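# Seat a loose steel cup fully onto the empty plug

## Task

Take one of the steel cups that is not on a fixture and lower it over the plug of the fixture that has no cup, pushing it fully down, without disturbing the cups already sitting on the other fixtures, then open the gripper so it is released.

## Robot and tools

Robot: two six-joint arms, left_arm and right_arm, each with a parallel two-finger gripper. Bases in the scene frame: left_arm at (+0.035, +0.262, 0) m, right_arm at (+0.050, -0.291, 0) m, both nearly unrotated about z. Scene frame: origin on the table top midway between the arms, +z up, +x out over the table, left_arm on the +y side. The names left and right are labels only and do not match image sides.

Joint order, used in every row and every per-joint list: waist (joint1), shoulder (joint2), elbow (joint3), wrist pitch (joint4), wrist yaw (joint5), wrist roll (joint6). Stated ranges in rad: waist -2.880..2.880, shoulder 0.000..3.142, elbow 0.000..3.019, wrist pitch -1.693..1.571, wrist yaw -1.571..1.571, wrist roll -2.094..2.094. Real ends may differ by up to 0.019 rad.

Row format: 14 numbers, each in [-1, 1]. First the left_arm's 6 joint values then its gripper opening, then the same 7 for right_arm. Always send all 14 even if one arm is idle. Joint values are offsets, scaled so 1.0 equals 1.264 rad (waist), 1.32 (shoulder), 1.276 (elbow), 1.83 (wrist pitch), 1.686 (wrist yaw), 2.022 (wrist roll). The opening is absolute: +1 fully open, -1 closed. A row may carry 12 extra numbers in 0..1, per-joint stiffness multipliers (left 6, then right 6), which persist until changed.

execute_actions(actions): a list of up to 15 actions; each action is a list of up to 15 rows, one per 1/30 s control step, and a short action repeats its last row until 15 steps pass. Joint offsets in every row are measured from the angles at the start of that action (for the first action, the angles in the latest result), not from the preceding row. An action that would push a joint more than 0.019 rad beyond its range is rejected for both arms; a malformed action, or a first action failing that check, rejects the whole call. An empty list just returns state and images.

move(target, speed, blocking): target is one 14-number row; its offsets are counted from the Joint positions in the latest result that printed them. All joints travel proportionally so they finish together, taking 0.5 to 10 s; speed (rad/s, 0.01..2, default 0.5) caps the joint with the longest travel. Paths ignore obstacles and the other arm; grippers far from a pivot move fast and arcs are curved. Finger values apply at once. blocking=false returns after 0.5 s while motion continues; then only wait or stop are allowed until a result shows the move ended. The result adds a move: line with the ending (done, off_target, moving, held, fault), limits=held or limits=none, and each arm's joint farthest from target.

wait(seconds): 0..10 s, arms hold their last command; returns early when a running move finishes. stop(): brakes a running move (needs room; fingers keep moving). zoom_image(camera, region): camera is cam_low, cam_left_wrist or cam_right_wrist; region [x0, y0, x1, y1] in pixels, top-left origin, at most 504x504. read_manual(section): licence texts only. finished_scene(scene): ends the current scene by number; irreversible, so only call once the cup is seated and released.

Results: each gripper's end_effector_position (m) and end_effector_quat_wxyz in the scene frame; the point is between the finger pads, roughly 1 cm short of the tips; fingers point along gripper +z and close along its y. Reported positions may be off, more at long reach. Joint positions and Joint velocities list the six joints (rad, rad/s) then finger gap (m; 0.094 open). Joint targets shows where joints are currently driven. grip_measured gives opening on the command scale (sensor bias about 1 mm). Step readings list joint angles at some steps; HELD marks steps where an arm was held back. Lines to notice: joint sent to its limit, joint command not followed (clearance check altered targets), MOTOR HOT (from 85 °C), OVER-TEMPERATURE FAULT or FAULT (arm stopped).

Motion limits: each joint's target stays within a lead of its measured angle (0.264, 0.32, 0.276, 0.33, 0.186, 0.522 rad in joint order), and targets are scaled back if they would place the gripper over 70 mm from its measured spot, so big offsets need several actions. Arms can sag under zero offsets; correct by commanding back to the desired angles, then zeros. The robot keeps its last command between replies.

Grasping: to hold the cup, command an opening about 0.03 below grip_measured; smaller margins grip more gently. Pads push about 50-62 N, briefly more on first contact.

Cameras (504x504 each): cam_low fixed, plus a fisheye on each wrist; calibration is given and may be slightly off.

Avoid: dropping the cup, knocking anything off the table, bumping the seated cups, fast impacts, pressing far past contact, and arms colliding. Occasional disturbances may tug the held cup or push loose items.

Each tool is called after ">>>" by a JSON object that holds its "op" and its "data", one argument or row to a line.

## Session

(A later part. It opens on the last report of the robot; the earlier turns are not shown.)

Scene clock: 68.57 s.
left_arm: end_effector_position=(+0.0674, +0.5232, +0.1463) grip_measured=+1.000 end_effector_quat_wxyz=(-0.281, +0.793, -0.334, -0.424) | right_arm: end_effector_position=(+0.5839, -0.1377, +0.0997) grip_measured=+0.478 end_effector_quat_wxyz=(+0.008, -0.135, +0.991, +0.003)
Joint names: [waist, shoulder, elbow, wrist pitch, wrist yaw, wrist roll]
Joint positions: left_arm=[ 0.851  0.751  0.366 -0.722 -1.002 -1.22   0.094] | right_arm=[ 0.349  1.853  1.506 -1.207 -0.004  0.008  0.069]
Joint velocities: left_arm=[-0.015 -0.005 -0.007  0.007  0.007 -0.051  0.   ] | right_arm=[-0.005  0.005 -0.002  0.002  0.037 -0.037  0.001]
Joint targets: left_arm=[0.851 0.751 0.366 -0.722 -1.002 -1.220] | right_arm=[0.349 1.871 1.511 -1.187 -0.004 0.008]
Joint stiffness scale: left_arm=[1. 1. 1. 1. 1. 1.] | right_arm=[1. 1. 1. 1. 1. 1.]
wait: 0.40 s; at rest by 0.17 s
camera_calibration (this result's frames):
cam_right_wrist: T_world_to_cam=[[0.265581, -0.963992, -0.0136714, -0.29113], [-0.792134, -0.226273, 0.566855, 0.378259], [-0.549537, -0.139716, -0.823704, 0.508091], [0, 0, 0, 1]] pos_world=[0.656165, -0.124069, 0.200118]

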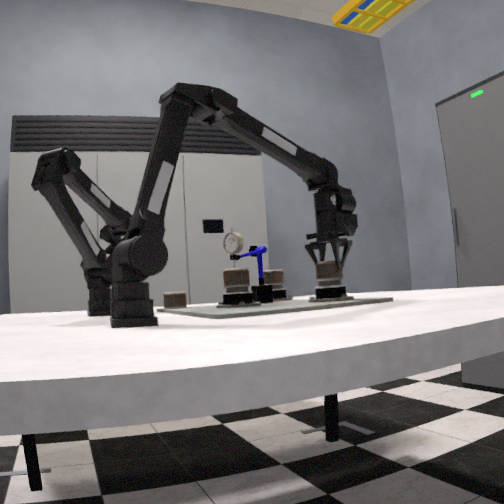

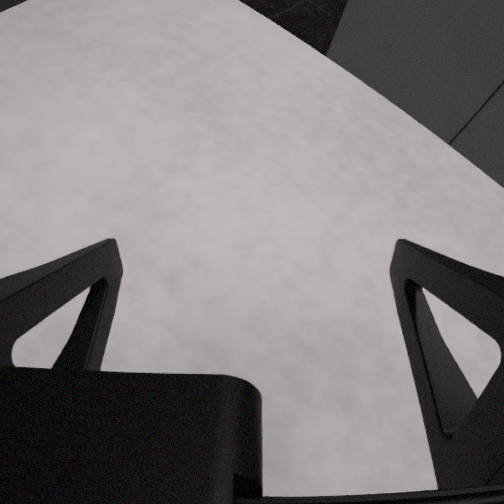

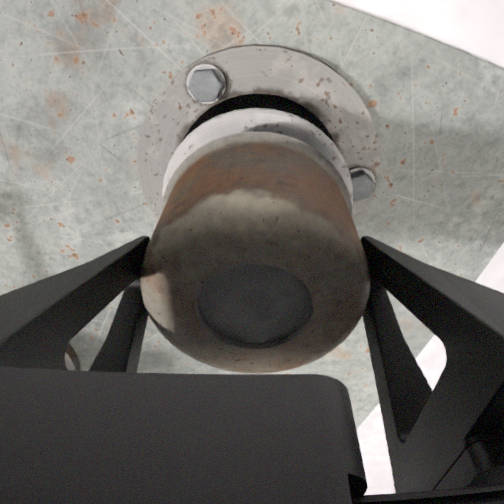

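Seated. Release and lift.

>>> {"op": "move", "data": {
  "target": [0,0,0,0,0,0,1,0,0,0.01,0,0,0,1]
}}

>>> {"op": "move", "data": {
  "target": [0,0,0,0,0,0,1,0,-0.045,0.09,-0.06,0,0,1],
  "speed": 0.3
}}

Scene clock: 71.20 s.
left_arm: end_effector_position=(+0.0674, +0.5232, +0.1463) grip_measured=+1.000 end_effector_quat_wxyz=(-0.281, +0.793, -0.334, -0.424) | right_arm: end_effector_position=(+0.5839, -0.1377, +0.0997) grip_measured=+1.000 end_effector_quat_wxyz=(+0.008, -0.135, +0.991, +0.003)
Joint names: [waist, shoulder, elbow, wrist pitch, wrist yaw, wrist roll]
Joint positions: left_arm=[ 0.851  0.751  0.366 -0.722 -1.002 -1.22   0.094] | right_arm=[ 0.349  1.853  1.506 -1.207 -0.004  0.008  0.094]
Joint velocities: left_arm=[-0.005 -0.015 -0.012  0.002 -0.037  0.007  0.   ] | right_arm=[-0.005 -0.005  0.012 -0.002 -0.007 -0.007  0.   ]
Joint targets: left_arm=[0.851 0.751 0.366 -0.722 -1.002 -1.220] | right_arm=[0.349 1.853 1.519 -1.207 -0.004 0.008]
Joint stiffness scale: left_arm=[1. 1. 1. 1. 1. 1.] | right_arm=[1. 1. 1. 1. 1. 1.]
move: done; limits=none; left_arm: farthest joint: the waist, 0.000 radians from its target (0.000 radians at the start); right_arm: farthest joint: the elbow, 0.012 radians from its target (0.012 radians at the start)
camera_calibration (this result's frames):
cam_right_wrist: T_world_to_cam=[[0.265581, -0.963992, -0.0136714, -0.29113], [-0.792134, -0.226273, 0.566855, 0.378259], [-0.549537, -0.139716, -0.823704, 0.508091], [0, 0, 0, 1]] pos_world=[0.656165, -0.124069, 0.200118]

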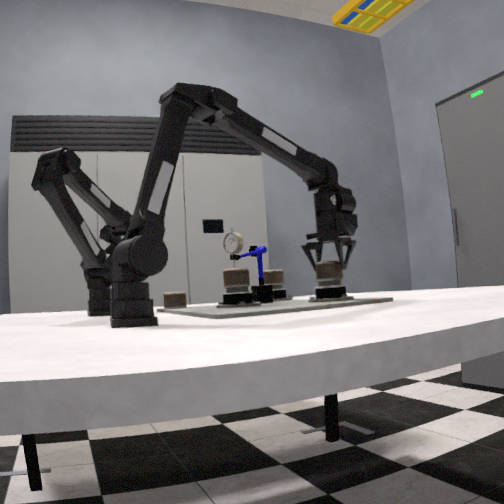

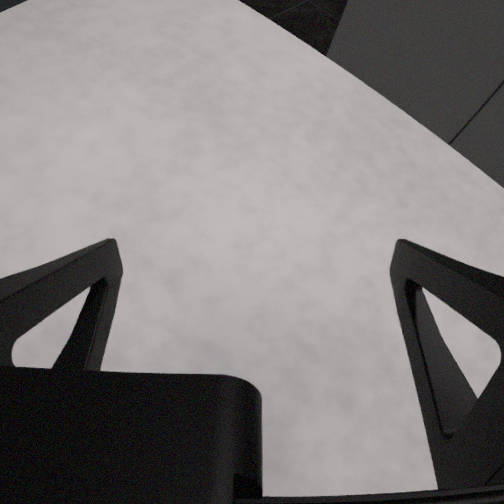

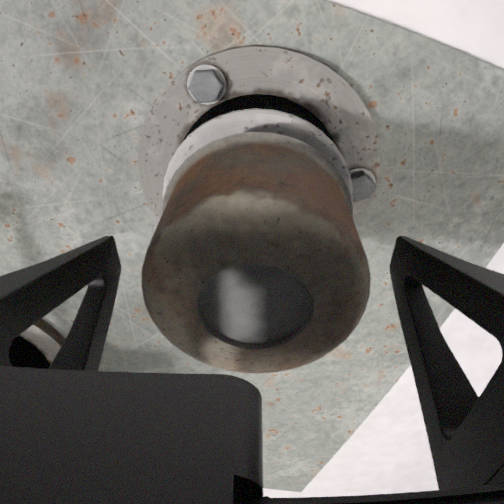

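Scene clock: 72.13 s.
left_arm: end_effector_position=(+0.0674, +0.5232, +0.1463) grip_measured=+1.000 end_effector_quat_wxyz=(-0.281, +0.793, -0.334, -0.424) | right_arm: end_effector_position=(+0.5868, -0.1368, +0.1543) grip_measured=+1.000 end_effector_quat_wxyz=(+0.023, -0.135, +0.991, +0.005)
Joint names: [waist, shoulder, elbow, wrist pitch, wrist yaw, wrist roll]
Joint positions: left_arm=[ 0.851  0.751  0.366 -0.722 -1.002 -1.22   0.094] | right_arm=[ 0.349  1.802  1.581 -1.303 -0.004  0.008  0.094]
Joint velocities: left_arm=[-0.015 -0.005 -0.002  0.002 -0.022 -0.007  0.   ] | right_arm=[ 0.005 -0.015 -0.012 -0.012 -0.051 -0.022  0.   ]
Joint targets: left_arm=[0.851 0.751 0.366 -0.722 -1.002 -1.220] | right_arm=[0.349 1.794 1.621 -1.317 -0.004 0.008]
Joint stiffness scale: left_arm=[1. 1. 1. 1. 1. 1.] | right_arm=[1. 1. 1. 1. 1. 1.]
move: off_target (right_arm); limits=none; left_arm: farthest joint: the waist, 0.000 radians from its target (0.000 radians at the start); right_arm: farthest joint: the elbow, 0.040 radians from its target (0.114 radians at the start)
camera_calibration (this result's frames):
cam_right_wrist: T_world_to_cam=[[0.265981, -0.963877, -0.0139974, -0.290519], [-0.80819, -0.230887, 0.541775, 0.362433], [-0.525436, -0.132789, -0.840407, 0.544195], [0, 0, 0, 1]] pos_world=[0.656127, -0.12408, 0.256922]

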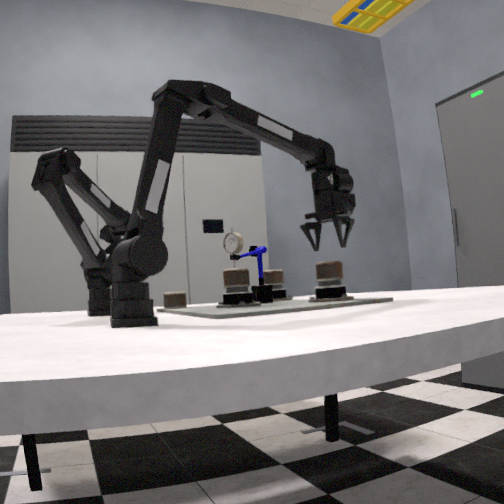

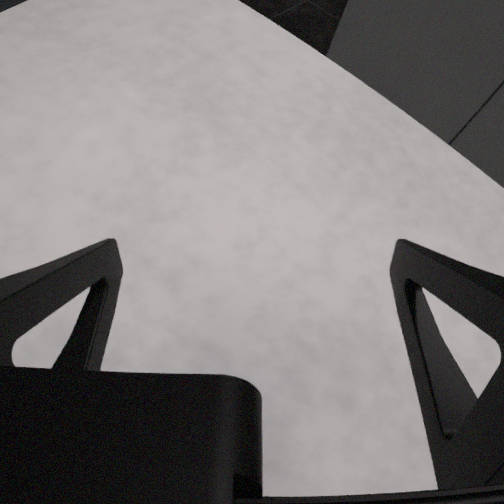

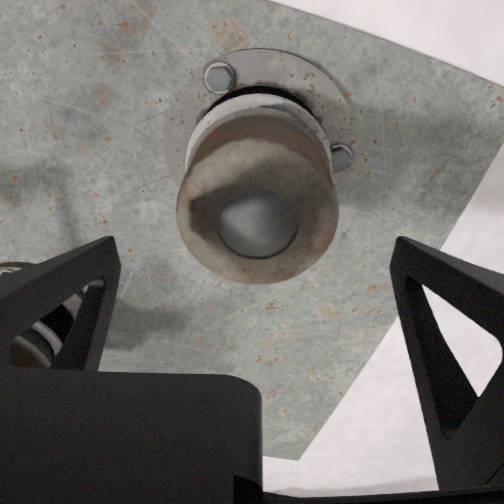

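>>> {"op": "finished_scene", "data": {
  "scene": 1
}}

The scene is finished: the task was done.


## Next scene

The same job, from a new start.

>>> {"op": "execute_actions", "data": {
  "actions": []
}}

>>> {"op": "zoom_image", "data": {
  "camera": "cam_low",
  "region": [150, 200, 410, 330]
}}

Scene clock: 0.00 s.
left_arm: end_effector_position=(+0.4408, -0.0875, +0.3539) grip_measured=+1.000 end_effector_quat_wxyz=(+0.395, +0.635, +0.660, -0.074) | right_arm: end_effector_position=(+0.5190, -0.2502, +0.1800) grip_measured=+1.000 end_effector_quat_wxyz=(+0.290, +0.698, +0.630, +0.178)
Joint names: [waist, shoulder, elbow, wrist pitch, wrist yaw, wrist roll]
Joint positions: left_arm=[-0.652  1.282  1.305 -0.792  0.228  0.797  0.094] | right_arm=[ 0.267  1.263  0.887 -0.56   0.301  1.769  0.094]
Joint velocities: left_arm=[-0.005  0.005 -0.002  0.007 -0.007 -0.051  0.   ] | right_arm=[-0.005 -0.015  0.002  0.002  0.007 -0.081  0.   ]
Joint targets: left_arm=[-0.652 1.288 1.325 -0.790 0.228 0.797] | right_arm=[0.267 1.262 0.913 -0.557 0.301 1.769]
Joint stiffness scale: left_arm=[1. 1. 1. 1. 1. 1.] | right_arm=[1. 1. 1. 1. 1. 1.]
camera_calibration (this result's frames):
cam_left_wrist: T_world_to_cam=[[-0.895392, -0.180349, -0.407121, 0.524204], [-0.145144, 0.982581, -0.11605, 0.195475], [0.420959, -0.0448192, -0.905972, 0.258641], [0, 0, 0, 1]] pos_world=[0.388863, -0.0859381, 0.470421]
cam_right_wrist: T_world_to_cam=[[-0.77029, 0.0383209, -0.636541, 0.519268], [-0.243716, 0.904725, 0.349392, 0.293255], [0.589284, 0.424268, -0.687562, 0.0484293], [0, 0, 0, 1]] pos_world=[0.44292, -0.305761, 0.261373]

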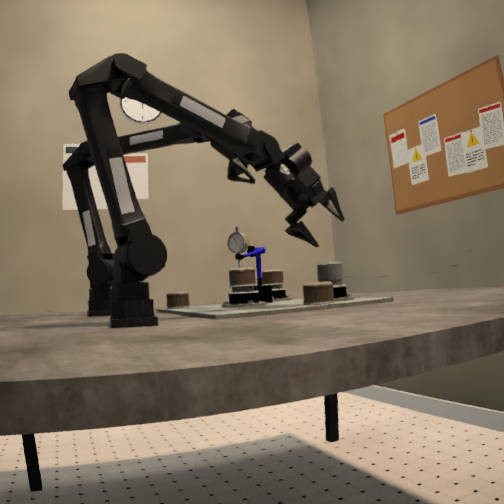

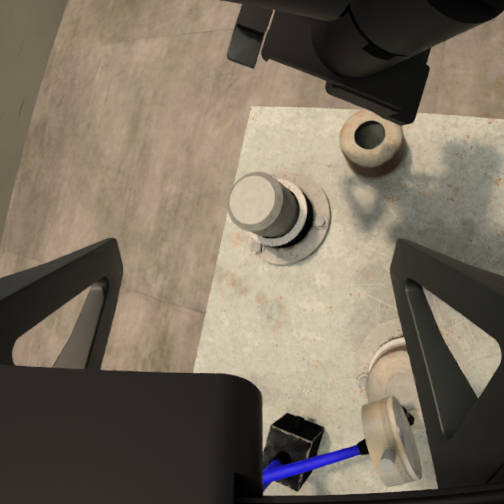

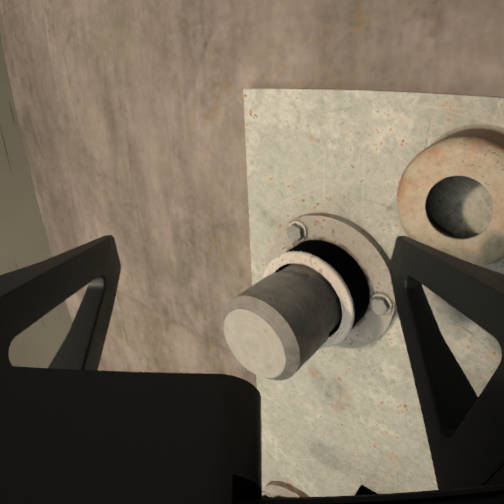

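Region (150, 200, 410, 330) of cam_low's 504x504 image, scaled by 1.938, with more detail than that image has.

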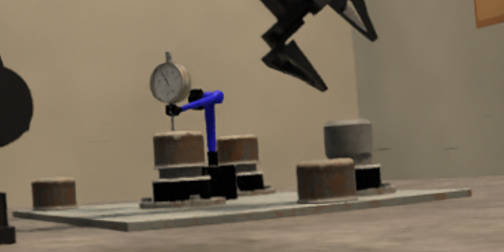

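>>> {"op": "move", "data": {
  "target": [0.6,0,0.015,0,0,0,1,-0.072,0.215,0.24,-0.345,-0.181,-0.878,1],
  "speed": 1.3
}}

Scene clock: 5.53 s.
left_arm: end_effector_position=(+0.5699, +0.2890, +0.3539) grip_measured=+1.000 end_effector_quat_wxyz=(+0.394, +0.344, +0.849, +0.078) | right_arm: end_effector_position=(+0.4771, -0.2433, +0.1226) grip_measured=+1.000 end_effector_quat_wxyz=(+0.005, -0.054, +0.999, +0.000)
Joint names: [waist, shoulder, elbow, wrist pitch, wrist yaw, wrist roll]
Joint positions: left_arm=[ 0.109  1.282  1.305 -0.792  0.228  0.797  0.094] | right_arm=[ 0.183  1.529  1.144 -1.177  0.     0.004  0.094]
Joint velocities: left_arm=[-0.015 -0.015  0.002  0.002 -0.037 -0.051  0.   ] | right_arm=[-0.015  0.005 -0.007  0.007 -0.051  0.037  0.   ]
Joint targets: left_arm=[0.107 1.282 1.324 -0.792 0.228 0.797] | right_arm=[0.176 1.547 1.194 -1.192 -0.004 -0.006]
Joint stiffness scale: left_arm=[1. 1. 1. 1. 1. 1.] | right_arm=[1. 1. 1. 1. 1. 1.]
move: off_target (right_arm); limits=none; left_arm: farthest joint: the elbow, 0.019 radians from its target (0.019 radians at the start); right_arm: farthest joint: the elbow, 0.049 radians from its target (0.306 radians at the start)
camera_calibration (this result's frames):
cam_left_wrist: T_world_to_cam=[[-0.523986, -0.748125, -0.407121, 0.660117], [-0.782765, 0.611401, -0.11605, 0.314924], [0.335734, 0.257872, -0.905972, 0.182264], [0, 0, 0, 1]] pos_world=[0.531211, 0.254304, 0.470421]
cam_right_wrist: T_world_to_cam=[[0.105599, -0.994361, -0.00973581, -0.295841], [-0.814284, -0.0920864, 0.573115, 0.299197], [-0.57078, -0.0525925, -0.819417, 0.484361], [0, 0, 0, 1]] pos_world=[0.551335, -0.241147, 0.222539]

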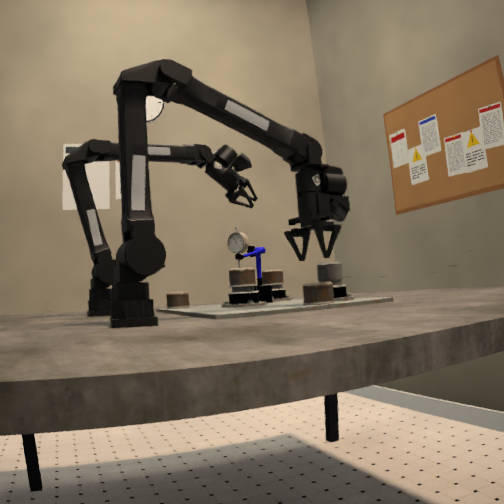

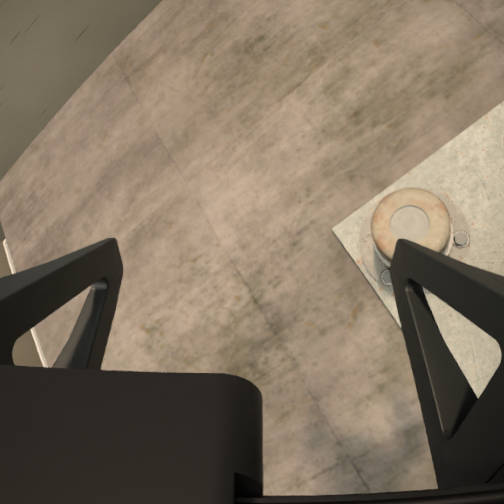

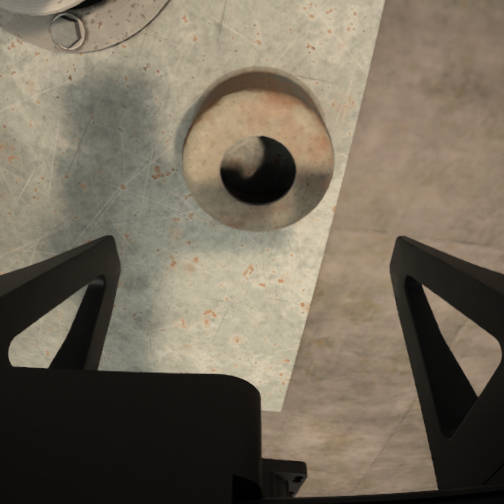

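Same place. Targets 1.655, 1.043, -0.934.

>>> {"op": "move", "data": {
  "target": [0,0,0,0,0,0,1,0,0.0955,-0.079,0.133,0,0,1],
  "speed": 0.4
}}

>>> {"op": "move", "data": {
  "target": [0,0,0,0,0,0,1,0,0,0,0,0,0,0.4]
}}

Scene clock: 8.70 s.
left_arm: end_effector_position=(+0.5699, +0.2890, +0.3539) grip_measured=+1.000 end_effector_quat_wxyz=(+0.394, +0.344, +0.849, +0.078) | right_arm: end_effector_position=(+0.4833, -0.2426, +0.0407) grip_measured=+1.000 end_effector_quat_wxyz=(+0.009, -0.055, +0.998, +0.000)
Joint names: [waist, shoulder, elbow, wrist pitch, wrist yaw, wrist roll]
Joint positions: left_arm=[ 0.109  1.282  1.305 -0.792  0.228  0.797  0.094] | right_arm=[ 0.183  1.645  1.042 -0.95   0.     0.004  0.094]
Joint velocities: left_arm=[ 0.005 -0.015 -0.027  0.002 -0.037  0.051  0.   ] | right_arm=[-0.005  0.005 -0.007  0.012 -0.037 -0.051  0.   ]
Joint targets: left_arm=[0.109 1.282 1.305 -0.792 0.228 0.797] | right_arm=[0.183 1.655 1.043 -0.933 0.000 0.004]
Joint stiffness scale: left_arm=[1. 1. 1. 1. 1. 1.] | right_arm=[1. 1. 1. 1. 1. 1.]
move: done; limits=none; left_arm: farthest joint: the waist, 0.000 radians from its target (0.000 radians at the start); right_arm: farthest joint: the wrist pitch, 0.016 radians from its target (0.243 radians at the start)
camera_calibration (this result's frames):
cam_left_wrist: T_world_to_cam=[[-0.523986, -0.748125, -0.407121, 0.660117], [-0.782765, 0.611401, -0.11605, 0.314924], [0.335734, 0.257872, -0.905972, 0.182264], [0, 0, 0, 1]] pos_world=[0.531211, 0.254304, 0.470421]
cam_right_wrist: T_world_to_cam=[[0.106435, -0.994272, -0.00978087, -0.296974], [-0.81875, -0.0932188, 0.566532, 0.353419], [-0.564199, -0.0522908, -0.823981, 0.417873], [0, 0, 0, 1]] pos_world=[0.556734, -0.240476, 0.141192]

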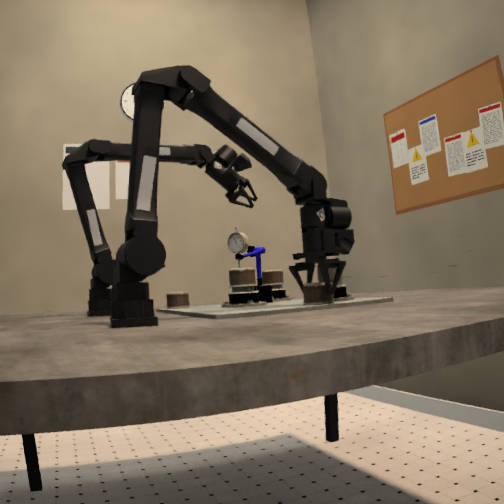

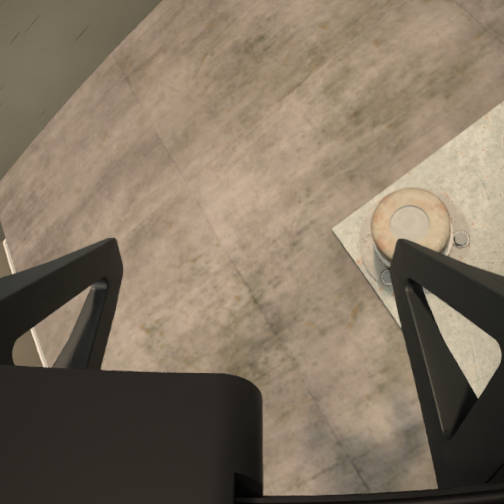

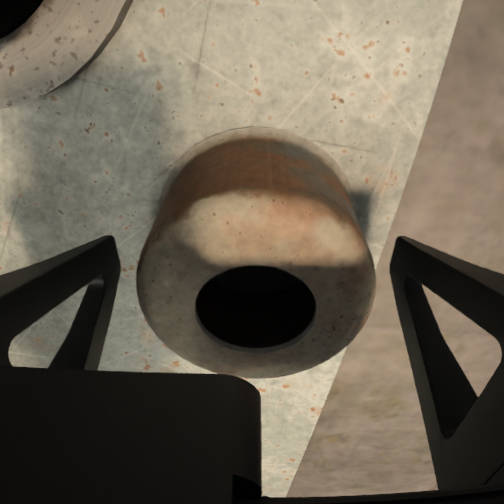

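Scene clock: 9.20 s.
left_arm: end_effector_position=(+0.5699, +0.2890, +0.3539) grip_measured=+1.000 end_effector_quat_wxyz=(+0.394, +0.344, +0.849, +0.078) | right_arm: end_effector_position=(+0.4833, -0.2427, +0.0407) grip_measured=+0.479 end_effector_quat_wxyz=(+0.009, -0.055, +0.998, +0.000)
Joint names: [waist, shoulder, elbow, wrist pitch, wrist yaw, wrist roll]
Joint positions: left_arm=[ 0.109  1.282  1.305 -0.792  0.228  0.797  0.094] | right_arm=[ 0.183  1.645  1.042 -0.95   0.001  0.004  0.069]
Joint velocities: left_arm=[-0.005 -0.015  0.012 -0.002 -0.022  0.007  0.   ] | right_arm=[ 0.005 -0.005 -0.012 -0.002  0.007  0.007 -0.001]
Joint targets: left_arm=[0.109 1.282 1.305 -0.792 0.228 0.797] | right_arm=[0.183 1.645 1.042 -0.950 0.000 0.004]
Joint stiffness scale: left_arm=[1. 1. 1. 1. 1. 1.] | right_arm=[1. 1. 1. 1. 1. 1.]
move: done; limits=none; left_arm: farthest joint: the waist, 0.000 radians from its target (0.000 radians at the start); right_arm: farthest joint: the wrist yaw, 0.001 radians from its target (0.000 radians at the start)
camera_calibration (this result's frames):
cam_left_wrist: T_world_to_cam=[[-0.523986, -0.748125, -0.407121, 0.660117], [-0.782765, 0.611401, -0.11605, 0.314924], [0.335734, 0.257872, -0.905972, 0.182264], [0, 0, 0, 1]] pos_world=[0.531211, 0.254304, 0.470421]
cam_right_wrist: T_world_to_cam=[[0.106429, -0.994276, -0.00939948, -0.297053], [-0.818775, -0.0929986, 0.566532, 0.353485], [-0.564164, -0.0525992, -0.823986, 0.417783], [0, 0, 0, 1]] pos_world=[0.556737, -0.240504, 0.141194]

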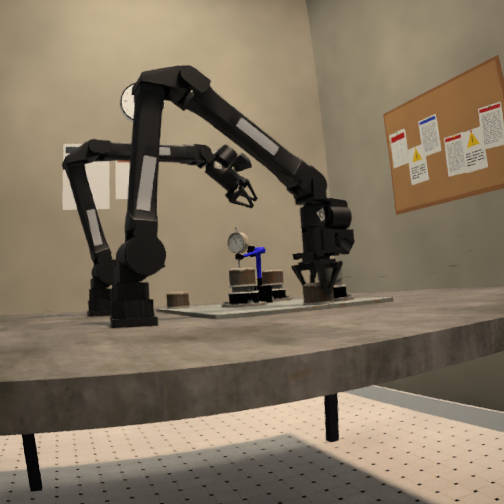

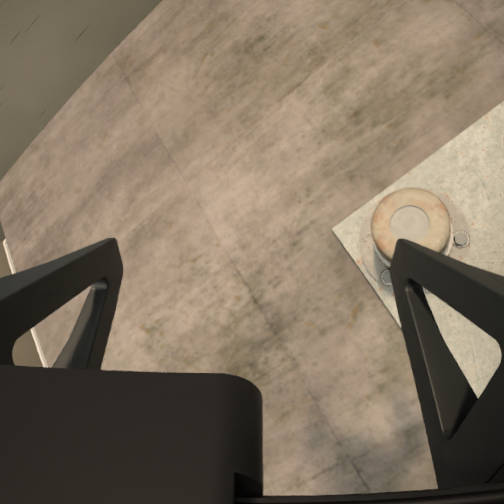

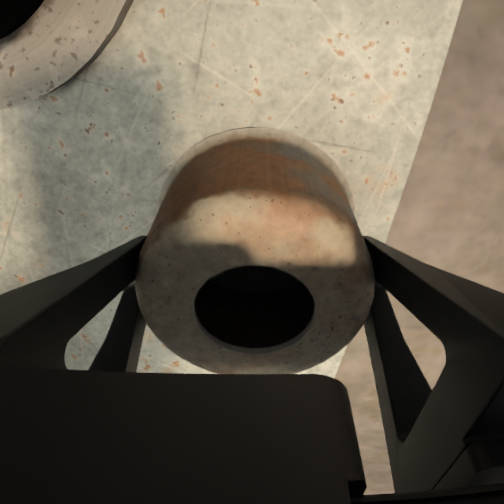

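>>> {"op": "move", "data": {
  "target": [0,0,0,0,0,0,1,0,-0.118,0.197,-0.205,0,0,0.4]
}}

>>> {"op": "move", "data": {
  "target": [0,0,0,0,0,0,1,0.125,0.231,0.31,-0.023,0,0,0.4]
}}

>>> {"op": "zoom_image", "data": {
  "camera": "cam_low",
  "region": [280, 200, 390, 310]
}}

Scene clock: 12.93 s.
left_arm: end_effector_position=(+0.5699, +0.2890, +0.3539) grip_measured=+1.000 end_effector_quat_wxyz=(+0.394, +0.344, +0.849, +0.078) | right_arm: end_effector_position=(+0.4806, -0.2430, +0.1691) grip_measured=+0.479 end_effector_quat_wxyz=(+0.001, -0.055, +0.998, -0.000)
Joint names: [waist, shoulder, elbow, wrist pitch, wrist yaw, wrist roll]
Joint positions: left_arm=[ 0.109  1.282  1.305 -0.792  0.228  0.797  0.094] | right_arm=[ 0.183  1.504  1.244 -1.31   0.001  0.004  0.069]
Joint velocities: left_arm=[-0.015  0.005 -0.012  0.012 -0.007 -0.022  0.   ] | right_arm=[-0.015 -0.024 -0.012 -0.012  0.007 -0.051  0.   ]
Joint targets: left_arm=[0.109 1.282 1.305 -0.792 0.228 0.797] | right_arm=[0.183 1.489 1.293 -1.325 0.001 0.004]
Joint stiffness scale: left_arm=[1. 1. 1. 1. 1. 1.] | right_arm=[1. 1. 1. 1. 1. 1.]
move: off_target (right_arm); limits=none; left_arm: farthest joint: the waist, 0.000 radians from its target (0.000 radians at the start); right_arm: farthest joint: the elbow, 0.049 radians from its target (0.252 radians at the start)
camera_calibration (this result's frames):
cam_left_wrist: T_world_to_cam=[[-0.523986, -0.748125, -0.407121, 0.660117], [-0.782765, 0.611401, -0.11605, 0.314924], [0.335734, 0.257872, -0.905972, 0.182264], [0, 0, 0, 1]] pos_world=[0.531211, 0.254304, 0.470421]
cam_right_wrist: T_world_to_cam=[[0.106276, -0.994293, -0.00929132, -0.295813], [-0.809431, -0.0919368, 0.579973, 0.271911], [-0.577517, -0.0541167, -0.814583, 0.526474], [0, 0, 0, 1]] pos_world=[0.555579, -0.240635, 0.268408]

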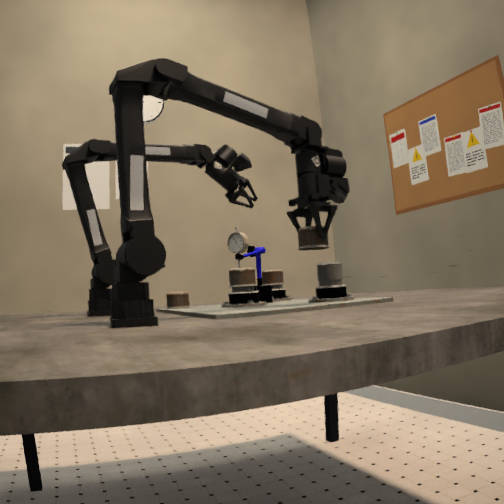

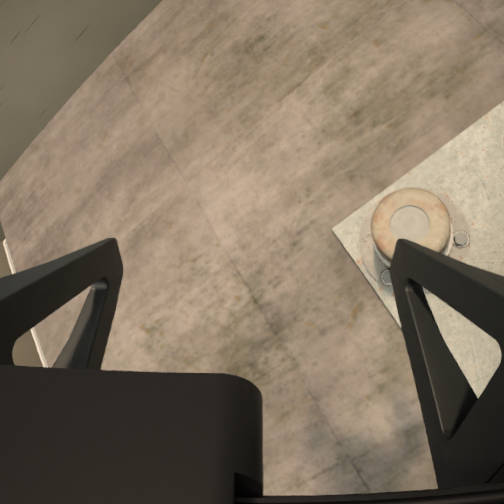

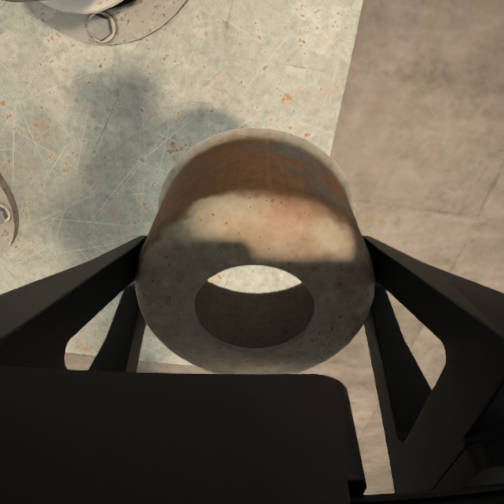

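Scene clock: 14.20 s.
left_arm: end_effector_position=(+0.5699, +0.2890, +0.3539) grip_measured=+1.000 end_effector_quat_wxyz=(+0.394, +0.344, +0.849, +0.078) | right_arm: end_effector_position=(+0.5807, -0.1431, +0.1530) grip_measured=+0.479 end_effector_quat_wxyz=(+0.006, -0.134, +0.991, +0.000)
Joint names: [waist, shoulder, elbow, wrist pitch, wrist yaw, wrist roll]
Joint positions: left_arm=[ 0.109  1.282  1.305 -0.792  0.228  0.797  0.094] | right_arm=[ 0.343  1.806  1.584 -1.337  0.001  0.004  0.069]
Joint velocities: left_arm=[ 0.005 -0.005 -0.002 -0.012 -0.007 -0.066  0.   ] | right_arm=[-0.024 -0.005 -0.012 -0.007 -0.007 -0.007  0.   ]
Joint targets: left_arm=[0.109 1.282 1.305 -0.792 0.228 0.797] | right_arm=[0.340 1.809 1.640 -1.352 0.001 0.004]
Joint stiffness scale: left_arm=[1. 1. 1. 1. 1. 1.] | right_arm=[1. 1. 1. 1. 1. 1.]
move: off_target (right_arm); limits=none; left_arm: farthest joint: the waist, 0.000 radians from its target (0.000 radians at the start); right_arm: farthest joint: the elbow, 0.056 radians from its target (0.395 radians at the start)
camera_calibration (this result's frames):
cam_left_wrist: T_world_to_cam=[[-0.523986, -0.748125, -0.407121, 0.660117], [-0.782765, 0.611401, -0.11605, 0.314924], [0.335734, 0.257872, -0.905972, 0.182264], [0, 0, 0, 1]] pos_world=[0.531211, 0.254304, 0.470421]
cam_right_wrist: T_world_to_cam=[[0.263632, -0.964578, -0.00935953, -0.29436], [-0.790107, -0.221493, 0.571551, 0.343041], [-0.553379, -0.143284, -0.820513, 0.550782], [0, 0, 0, 1]] pos_world=[0.653433, -0.129034, 0.253103]

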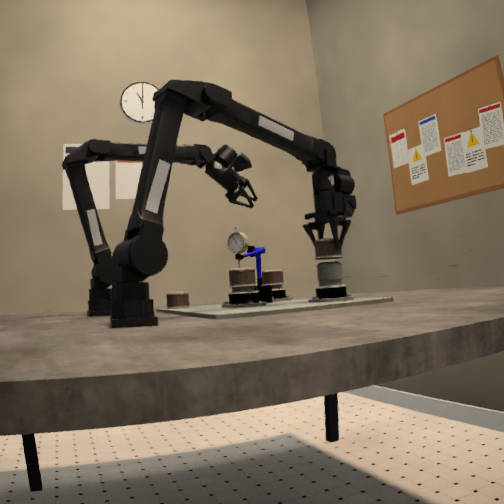

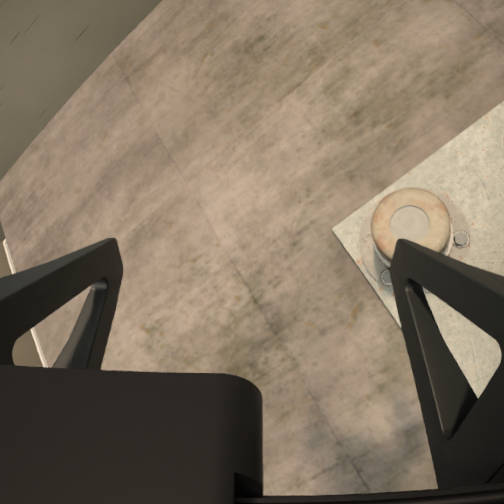

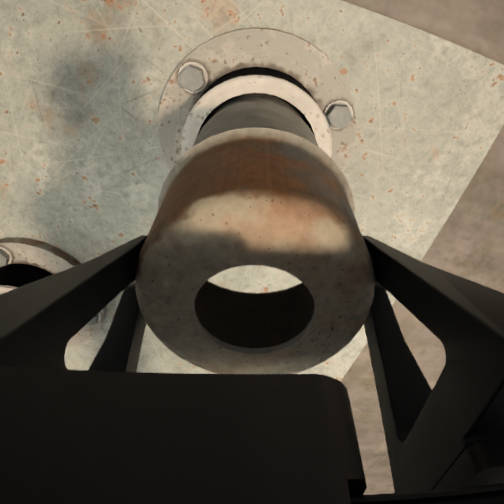

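Region (280, 200, 390, 310) of cam_low's 504x504 image, scaled by 4.582, with more detail than that image has.

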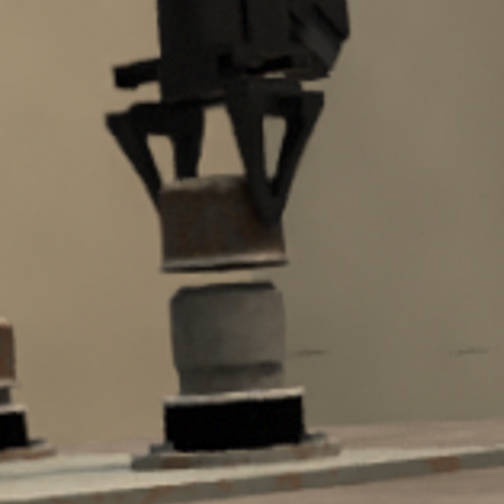

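>>> {"op": "move", "data": {
  "target": [0,0,0,0,0,0,1,0,0.02,-0.017,0.034,0,0,0.4],
  "speed": 0.1
}}

>>> {"op": "zoom_image", "data": {
  "camera": "cam_low",
  "region": [280, 200, 390, 310]
}}

Scene clock: 17.37 s.
left_arm: end_effector_position=(+0.5699, +0.2890, +0.3539) grip_measured=+1.000 end_effector_quat_wxyz=(+0.394, +0.344, +0.849, +0.078) | right_arm: end_effector_position=(+0.5831, -0.1424, +0.1360) grip_measured=+0.479 end_effector_quat_wxyz=(+0.009, -0.134, +0.991, +0.001)
Joint names: [waist, shoulder, elbow, wrist pitch, wrist yaw, wrist roll]
Joint positions: left_arm=[ 0.109  1.282  1.305 -0.792  0.228  0.797  0.094] | right_arm=[ 0.343  1.819  1.557 -1.291  0.001  0.004  0.069]
Joint velocities: left_arm=[-0.005  0.005  0.007  0.012  0.007  0.007  0.   ] | right_arm=[-0.005 -0.015 -0.012  0.002  0.066 -0.022  0.001]
Joint targets: left_arm=[0.109 1.282 1.305 -0.792 0.228 0.797] | right_arm=[0.343 1.832 1.562 -1.275 0.001 0.004]
Joint stiffness scale: left_arm=[1. 1. 1. 1. 1. 1.] | right_arm=[1. 1. 1. 1. 1. 1.]
move: done; limits=none; left_arm: farthest joint: the waist, 0.000 radians from its target (0.000 radians at the start); right_arm: farthest joint: the wrist pitch, 0.016 radians from its target (0.059 radians at the start)
camera_calibration (this result's frames):
cam_left_wrist: T_world_to_cam=[[-0.523986, -0.748125, -0.407121, 0.660117], [-0.782765, 0.611401, -0.11605, 0.314924], [0.335734, 0.257872, -0.905972, 0.182264], [0, 0, 0, 1]] pos_world=[0.531211, 0.254304, 0.470421]
cam_right_wrist: T_world_to_cam=[[0.263687, -0.964562, -0.00939948, -0.294528], [-0.793452, -0.222431, 0.566532, 0.357336], [-0.548547, -0.141929, -0.823986, 0.536049], [0, 0, 0, 1]] pos_world=[0.65524, -0.128527, 0.236486]

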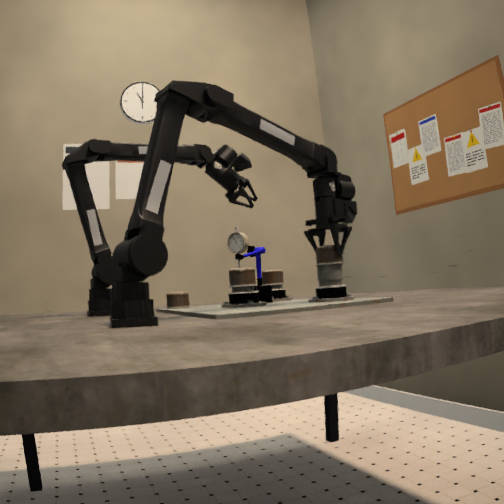

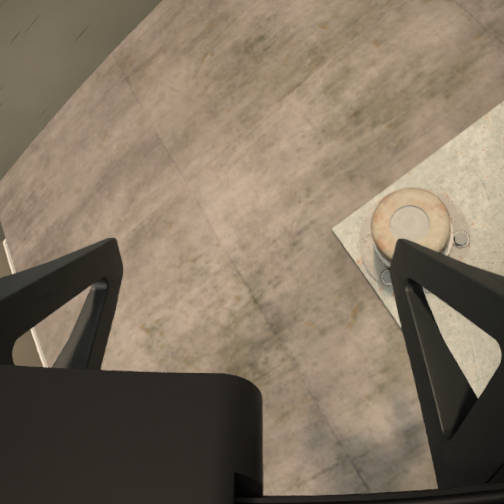

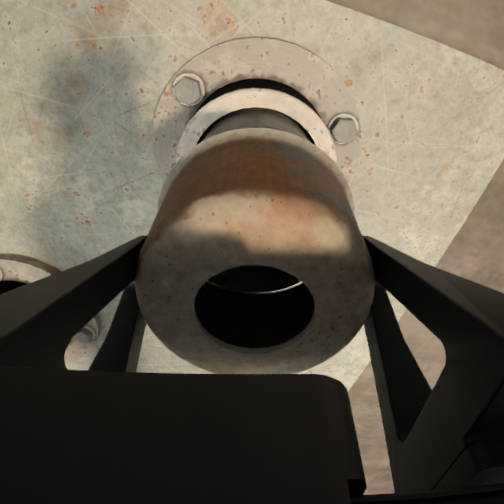

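Region (280, 200, 390, 310) of cam_low's 504x504 image, scaled by 4.582, with more detail than that image has.

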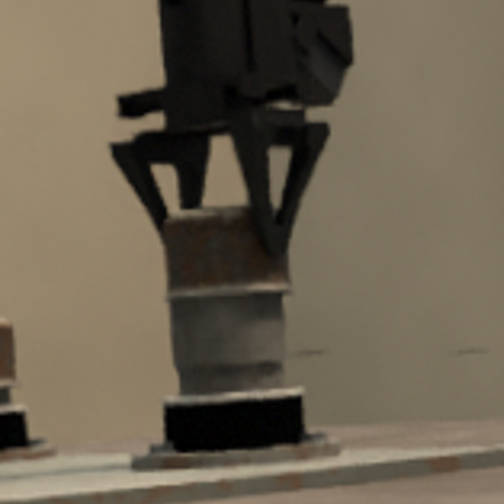

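>>> {"op": "execute_actions", "data": {
  "actions": [
    [[0,0,0,0,0,0,1,0.005,0.012,0.0015,0.012,0,0,0.4],[0,0,0,0,0,0,1,0.005,0.0133,-0.001,0.0145,0,0,0.4],[0,0,0,0,0,0,1,0.005,0.0147,-0.0034,0.017,0,0,0.4],[0,0,0,0,0,0,1,0.005,0.016,-0.006,0.02,0,0,0.4],[0,0,0,0,0,0,1,0.005,0.0174,-0.0084,0.023,0,0,0.4],[0,0,0,0,0,0,1,0.005,0.0188,-0.011,0.0255,0,0,0.4],[0,0,0,0,0,0,1,0.005,0.02,-0.0133,0.028,0,0,0.4],[0,0,0,0,0,0,1,0.005,0.0215,-0.016,0.031,0,0,0.4],[0,0,0,0,0,0,1,0.005,0.023,-0.018,0.034,0,0,0.4],[0,0,0,0,0,0,1,0.005,0.0242,-0.0207,0.0365,0,0,0.4]],
    [[0,0,0,0,0,0,1,0,0.012,0.0015,0.012,0,0,0.4],[0,0,0,0,0,0,1,0,0.0133,-0.001,0.0145,0,0,0.4],[0,0,0,0,0,0,1,0,0.0147,-0.0034,0.017,0,0,0.4],[0,0,0,0,0,0,1,0,0.016,-0.006,0.02,0,0,0.4],[0,0,0,0,0,0,1,0,0.0174,-0.0084,0.023,0,0,0.4],[0,0,0,0,0,0,1,0,0.0188,-0.011,0.0255,0,0,0.4],[0,0,0,0,0,0,1,0,0.02,-0.0133,0.028,0,0,0.4],[0,0,0,0,0,0,1,0,0.0215,-0.016,0.031,0,0,0.4],[0,0,0,0,0,0,1,0,0.023,-0.018,0.034,0,0,0.4],[0,0,0,0,0,0,1,0,0.0242,-0.0207,0.0365,0,0,0.4]]
  ]
}}

Scene clock: 24.97 s.
left_arm: end_effector_position=(+0.5699, +0.2890, +0.3539) grip_measured=+1.000 end_effector_quat_wxyz=(+0.394, +0.344, +0.849, +0.078) | right_arm: end_effector_position=(+0.5804, -0.1425, +0.0950) grip_measured=+0.479 end_effector_quat_wxyz=(+0.002, -0.135, +0.991, -0.000)
Joint names: [waist, shoulder, elbow, wrist pitch, wrist yaw, wrist roll]
Joint positions: left_arm=[ 0.109  1.282  1.305 -0.792  0.228  0.797  0.094] | right_arm=[ 0.344  1.854  1.495 -1.208  0.001  0.004  0.069]
Joint velocities: left_arm=[-0.005  0.005 -0.002  0.017 -0.022  0.007  0.   ] | right_arm=[-0.015 -0.015 -0.007 -0.012 -0.007 -0.007  0.   ]
Joint targets: left_arm=[0.109 1.282 1.305 -0.792 0.228 0.797] | right_arm=[0.344 1.875 1.495 -1.181 0.001 0.004]
Joint stiffness scale: left_arm=[1. 1. 1. 1. 1. 1.] | right_arm=[1. 1. 1. 1. 1. 1.]
Step readings (joint positions; steps 1 to 15: 1st action; 16 to 30: 2nd action):
0: left_arm=[0.109 1.282 1.305 -0.792 0.228 0.797] | right_arm=[0.343 1.819 1.557 -1.291 0.001 0.004]
1: left_arm=[0.109 1.282 1.305 -0.792 0.228 0.797] | right_arm=[0.343 1.819 1.557 -1.291 0.001 0.004]
2: left_arm=[0.109 1.282 1.305 -0.792 0.228 0.797] | right_arm=[0.343 1.819 1.556 -1.290 0.001 0.004]
4: left_arm=[0.109 1.282 1.305 -0.792 0.228 0.797] | right_arm=[0.343 1.819 1.553 -1.287 0.001 0.004]
8: left_arm=[0.109 1.282 1.305 -0.792 0.228 0.797] | right_arm=[0.344 1.820 1.539 -1.275 0.001 0.004]
15: left_arm=[0.109 1.282 1.305 -0.792 0.228 0.797] | right_arm=[0.344 1.844 1.521 -1.248 0.001 0.004]
16: left_arm=[0.109 1.282 1.305 -0.792 0.228 0.797] | right_arm=[0.344 1.846 1.520 -1.247 0.001 0.004]
17: left_arm=[0.109 1.282 1.305 -0.792 0.228 0.797] | right_arm=[0.344 1.848 1.519 -1.245 0.001 0.004]
19: left_arm=[0.109 1.282 1.305 -0.792 0.228 0.797] | right_arm=[0.344 1.849 1.514 -1.238 0.001 0.004]
23: left_arm=[0.109 1.282 1.305 -0.792 0.228 0.797] | right_arm=[0.344 1.850 1.503 -1.222 0.001 0.004]
30: Joint positions above
camera_calibration (this result's frames):
cam_left_wrist: T_world_to_cam=[[-0.523986, -0.748125, -0.407121, 0.660117], [-0.782765, 0.611401, -0.11605, 0.314924], [0.335734, 0.257872, -0.905972, 0.182264], [0, 0, 0, 1]] pos_world=[0.531211, 0.254304, 0.470421]
cam_right_wrist: T_world_to_cam=[[0.264668, -0.964295, -0.0093091, -0.294839], [-0.785633, -0.221209, 0.577795, 0.372958], [-0.559224, -0.14561, -0.816129, 0.505707], [0, 0, 0, 1]] pos_world=[0.653846, -0.128174, 0.194484]

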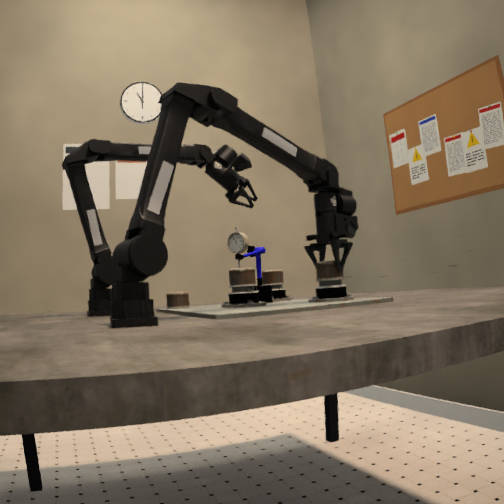

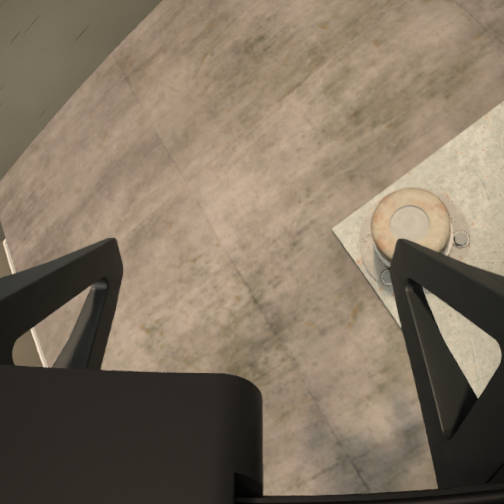

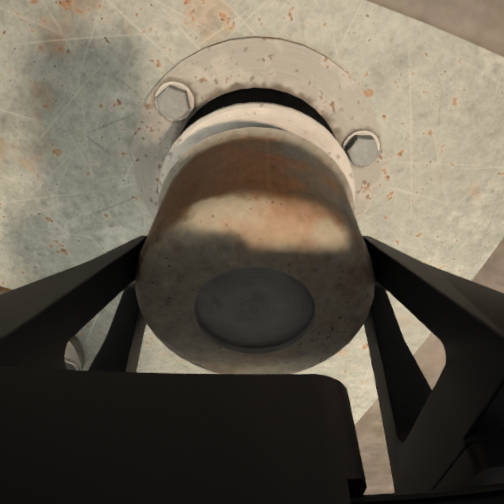

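>>> {"op": "move", "data": {
  "target": [0,0,0,0,0,0,1,0,0,0.01,0,0,0,1]
}}

>>> {"op": "move", "data": {
  "target": [0,0,0,0,0,0,1,0,-0.045,0.09,-0.06,0,0,1],
  "speed": 0.3
}}

Scene clock: 27.60 s.
left_arm: end_effector_position=(+0.5699, +0.2890, +0.3539) grip_measured=+1.000 end_effector_quat_wxyz=(+0.394, +0.344, +0.849, +0.078) | right_arm: end_effector_position=(+0.5803, -0.1425, +0.0949) grip_measured=+1.000 end_effector_quat_wxyz=(+0.002, -0.135, +0.991, -0.000)
Joint names: [waist, shoulder, elbow, wrist pitch, wrist yaw, wrist roll]
Joint positions: left_arm=[ 0.109  1.282  1.305 -0.792  0.228  0.797  0.094] | right_arm=[ 0.344  1.854  1.494 -1.208  0.001  0.004  0.094]
Joint velocities: left_arm=[-0.005 -0.005 -0.012 -0.002 -0.037  0.007  0.   ] | right_arm=[-0.005 -0.015  0.007  0.002  0.022  0.007  0.   ]
Joint targets: left_arm=[0.109 1.282 1.305 -0.792 0.228 0.797] | right_arm=[0.344 1.854 1.507 -1.208 0.001 0.004]
Joint stiffness scale: left_arm=[1. 1. 1. 1. 1. 1.] | right_arm=[1. 1. 1. 1. 1. 1.]
move: done; limits=none; left_arm: farthest joint: the waist, 0.000 radians from its target (0.000 radians at the start); right_arm: farthest joint: the elbow, 0.014 radians from its target (0.013 radians at the start)
camera_calibration (this result's frames):
cam_left_wrist: T_world_to_cam=[[-0.523986, -0.748125, -0.407121, 0.660117], [-0.782765, 0.611401, -0.11605, 0.314924], [0.335734, 0.257872, -0.905972, 0.182264], [0, 0, 0, 1]] pos_world=[0.531211, 0.254304, 0.470421]
cam_right_wrist: T_world_to_cam=[[0.264664, -0.964296, -0.00930656, -0.294839], [-0.785421, -0.221149, 0.578107, 0.372774], [-0.559524, -0.145694, -0.815908, 0.505652], [0, 0, 0, 1]] pos_world=[0.653743, -0.128203, 0.194319]

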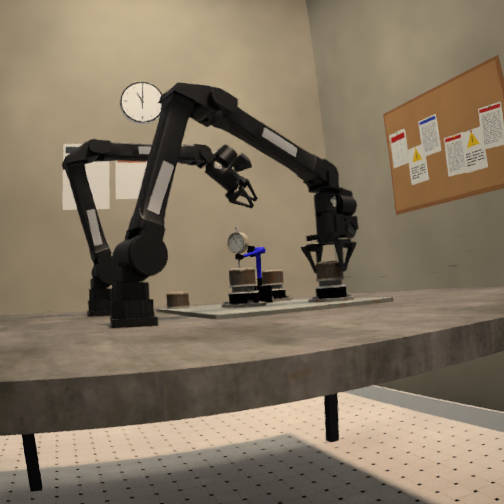

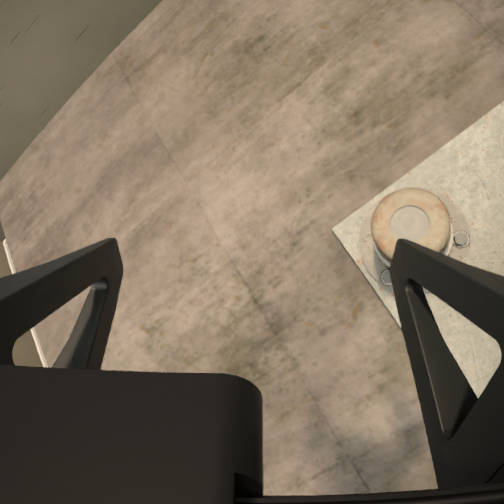

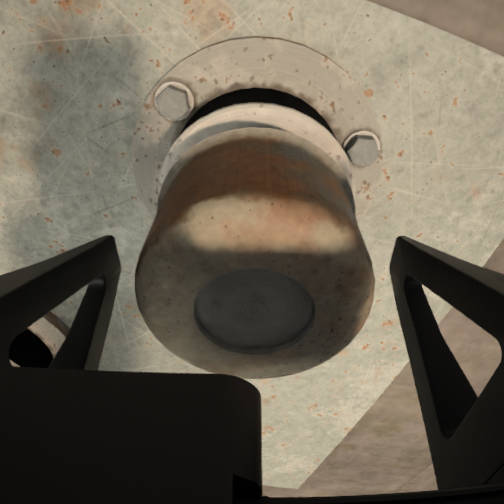

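Scene clock: 28.53 s.
left_arm: end_effector_position=(+0.5699, +0.2890, +0.3539) grip_measured=+1.000 end_effector_quat_wxyz=(+0.394, +0.344, +0.849, +0.078) | right_arm: end_effector_position=(+0.5836, -0.1416, +0.1490) grip_measured=+1.000 end_effector_quat_wxyz=(+0.017, -0.135, +0.991, +0.002)
Joint names: [waist, shoulder, elbow, wrist pitch, wrist yaw, wrist roll]
Joint positions: left_arm=[ 0.109  1.282  1.305 -0.792  0.228  0.797  0.094] | right_arm=[ 0.344  1.802  1.568 -1.303  0.001  0.004  0.094]
Joint velocities: left_arm=[-0.005 -0.005 -0.012 -0.017 -0.037  0.037  0.   ] | right_arm=[-0.005  0.005 -0.002  0.012  0.007  0.037  0.   ]
Joint targets: left_arm=[0.109 1.282 1.305 -0.792 0.228 0.797] | right_arm=[0.344 1.794 1.609 -1.318 0.001 0.004]
Joint stiffness scale: left_arm=[1. 1. 1. 1. 1. 1.] | right_arm=[1. 1. 1. 1. 1. 1.]
move: off_target (right_arm); limits=none; left_arm: farthest joint: the waist, 0.000 radians from its target (0.000 radians at the start); right_arm: farthest joint: the elbow, 0.041 radians from its target (0.115 radians at the start)
camera_calibration (this result's frames):
cam_left_wrist: T_world_to_cam=[[-0.523986, -0.748125, -0.407121, 0.660117], [-0.782765, 0.611401, -0.11605, 0.314924], [0.335734, 0.257872, -0.905972, 0.182264], [0, 0, 0, 1]] pos_world=[0.531211, 0.254304, 0.470421]
cam_right_wrist: T_world_to_cam=[[0.264937, -0.964219, -0.00950269, -0.294432], [-0.801832, -0.225771, 0.553258, 0.356888], [-0.535607, -0.138959, -0.832956, 0.541352], [0, 0, 0, 1]] pos_world=[0.654121, -0.128096, 0.250674]

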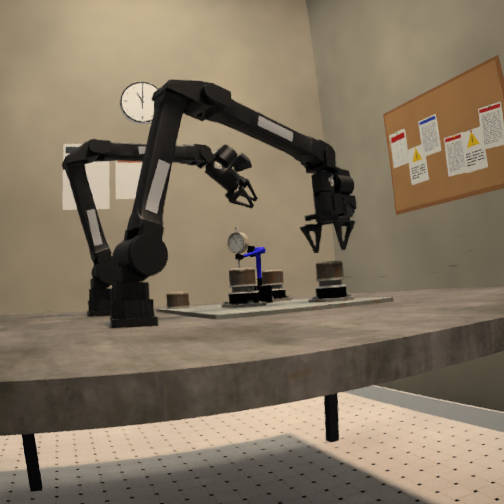

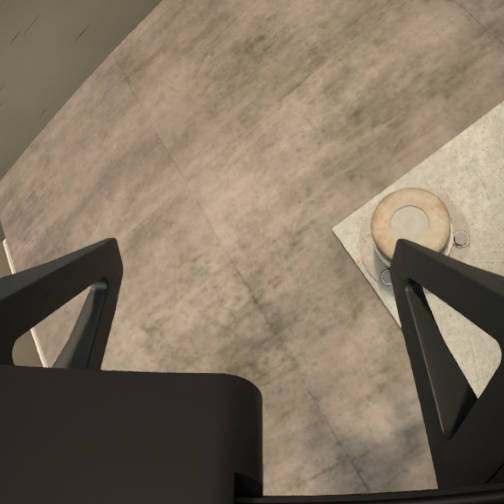

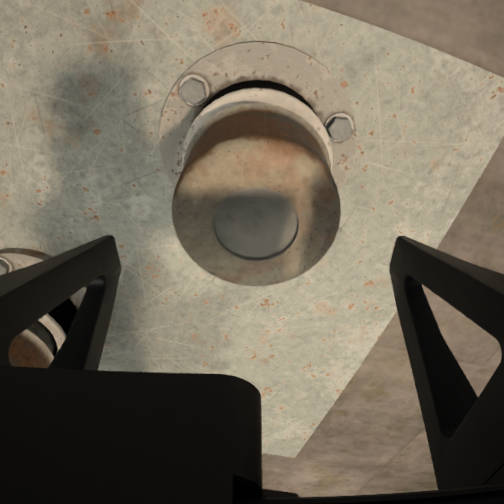

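>>> {"op": "finished_scene", "data": {
  "scene": 2
}}

The scene is finished: the task was done.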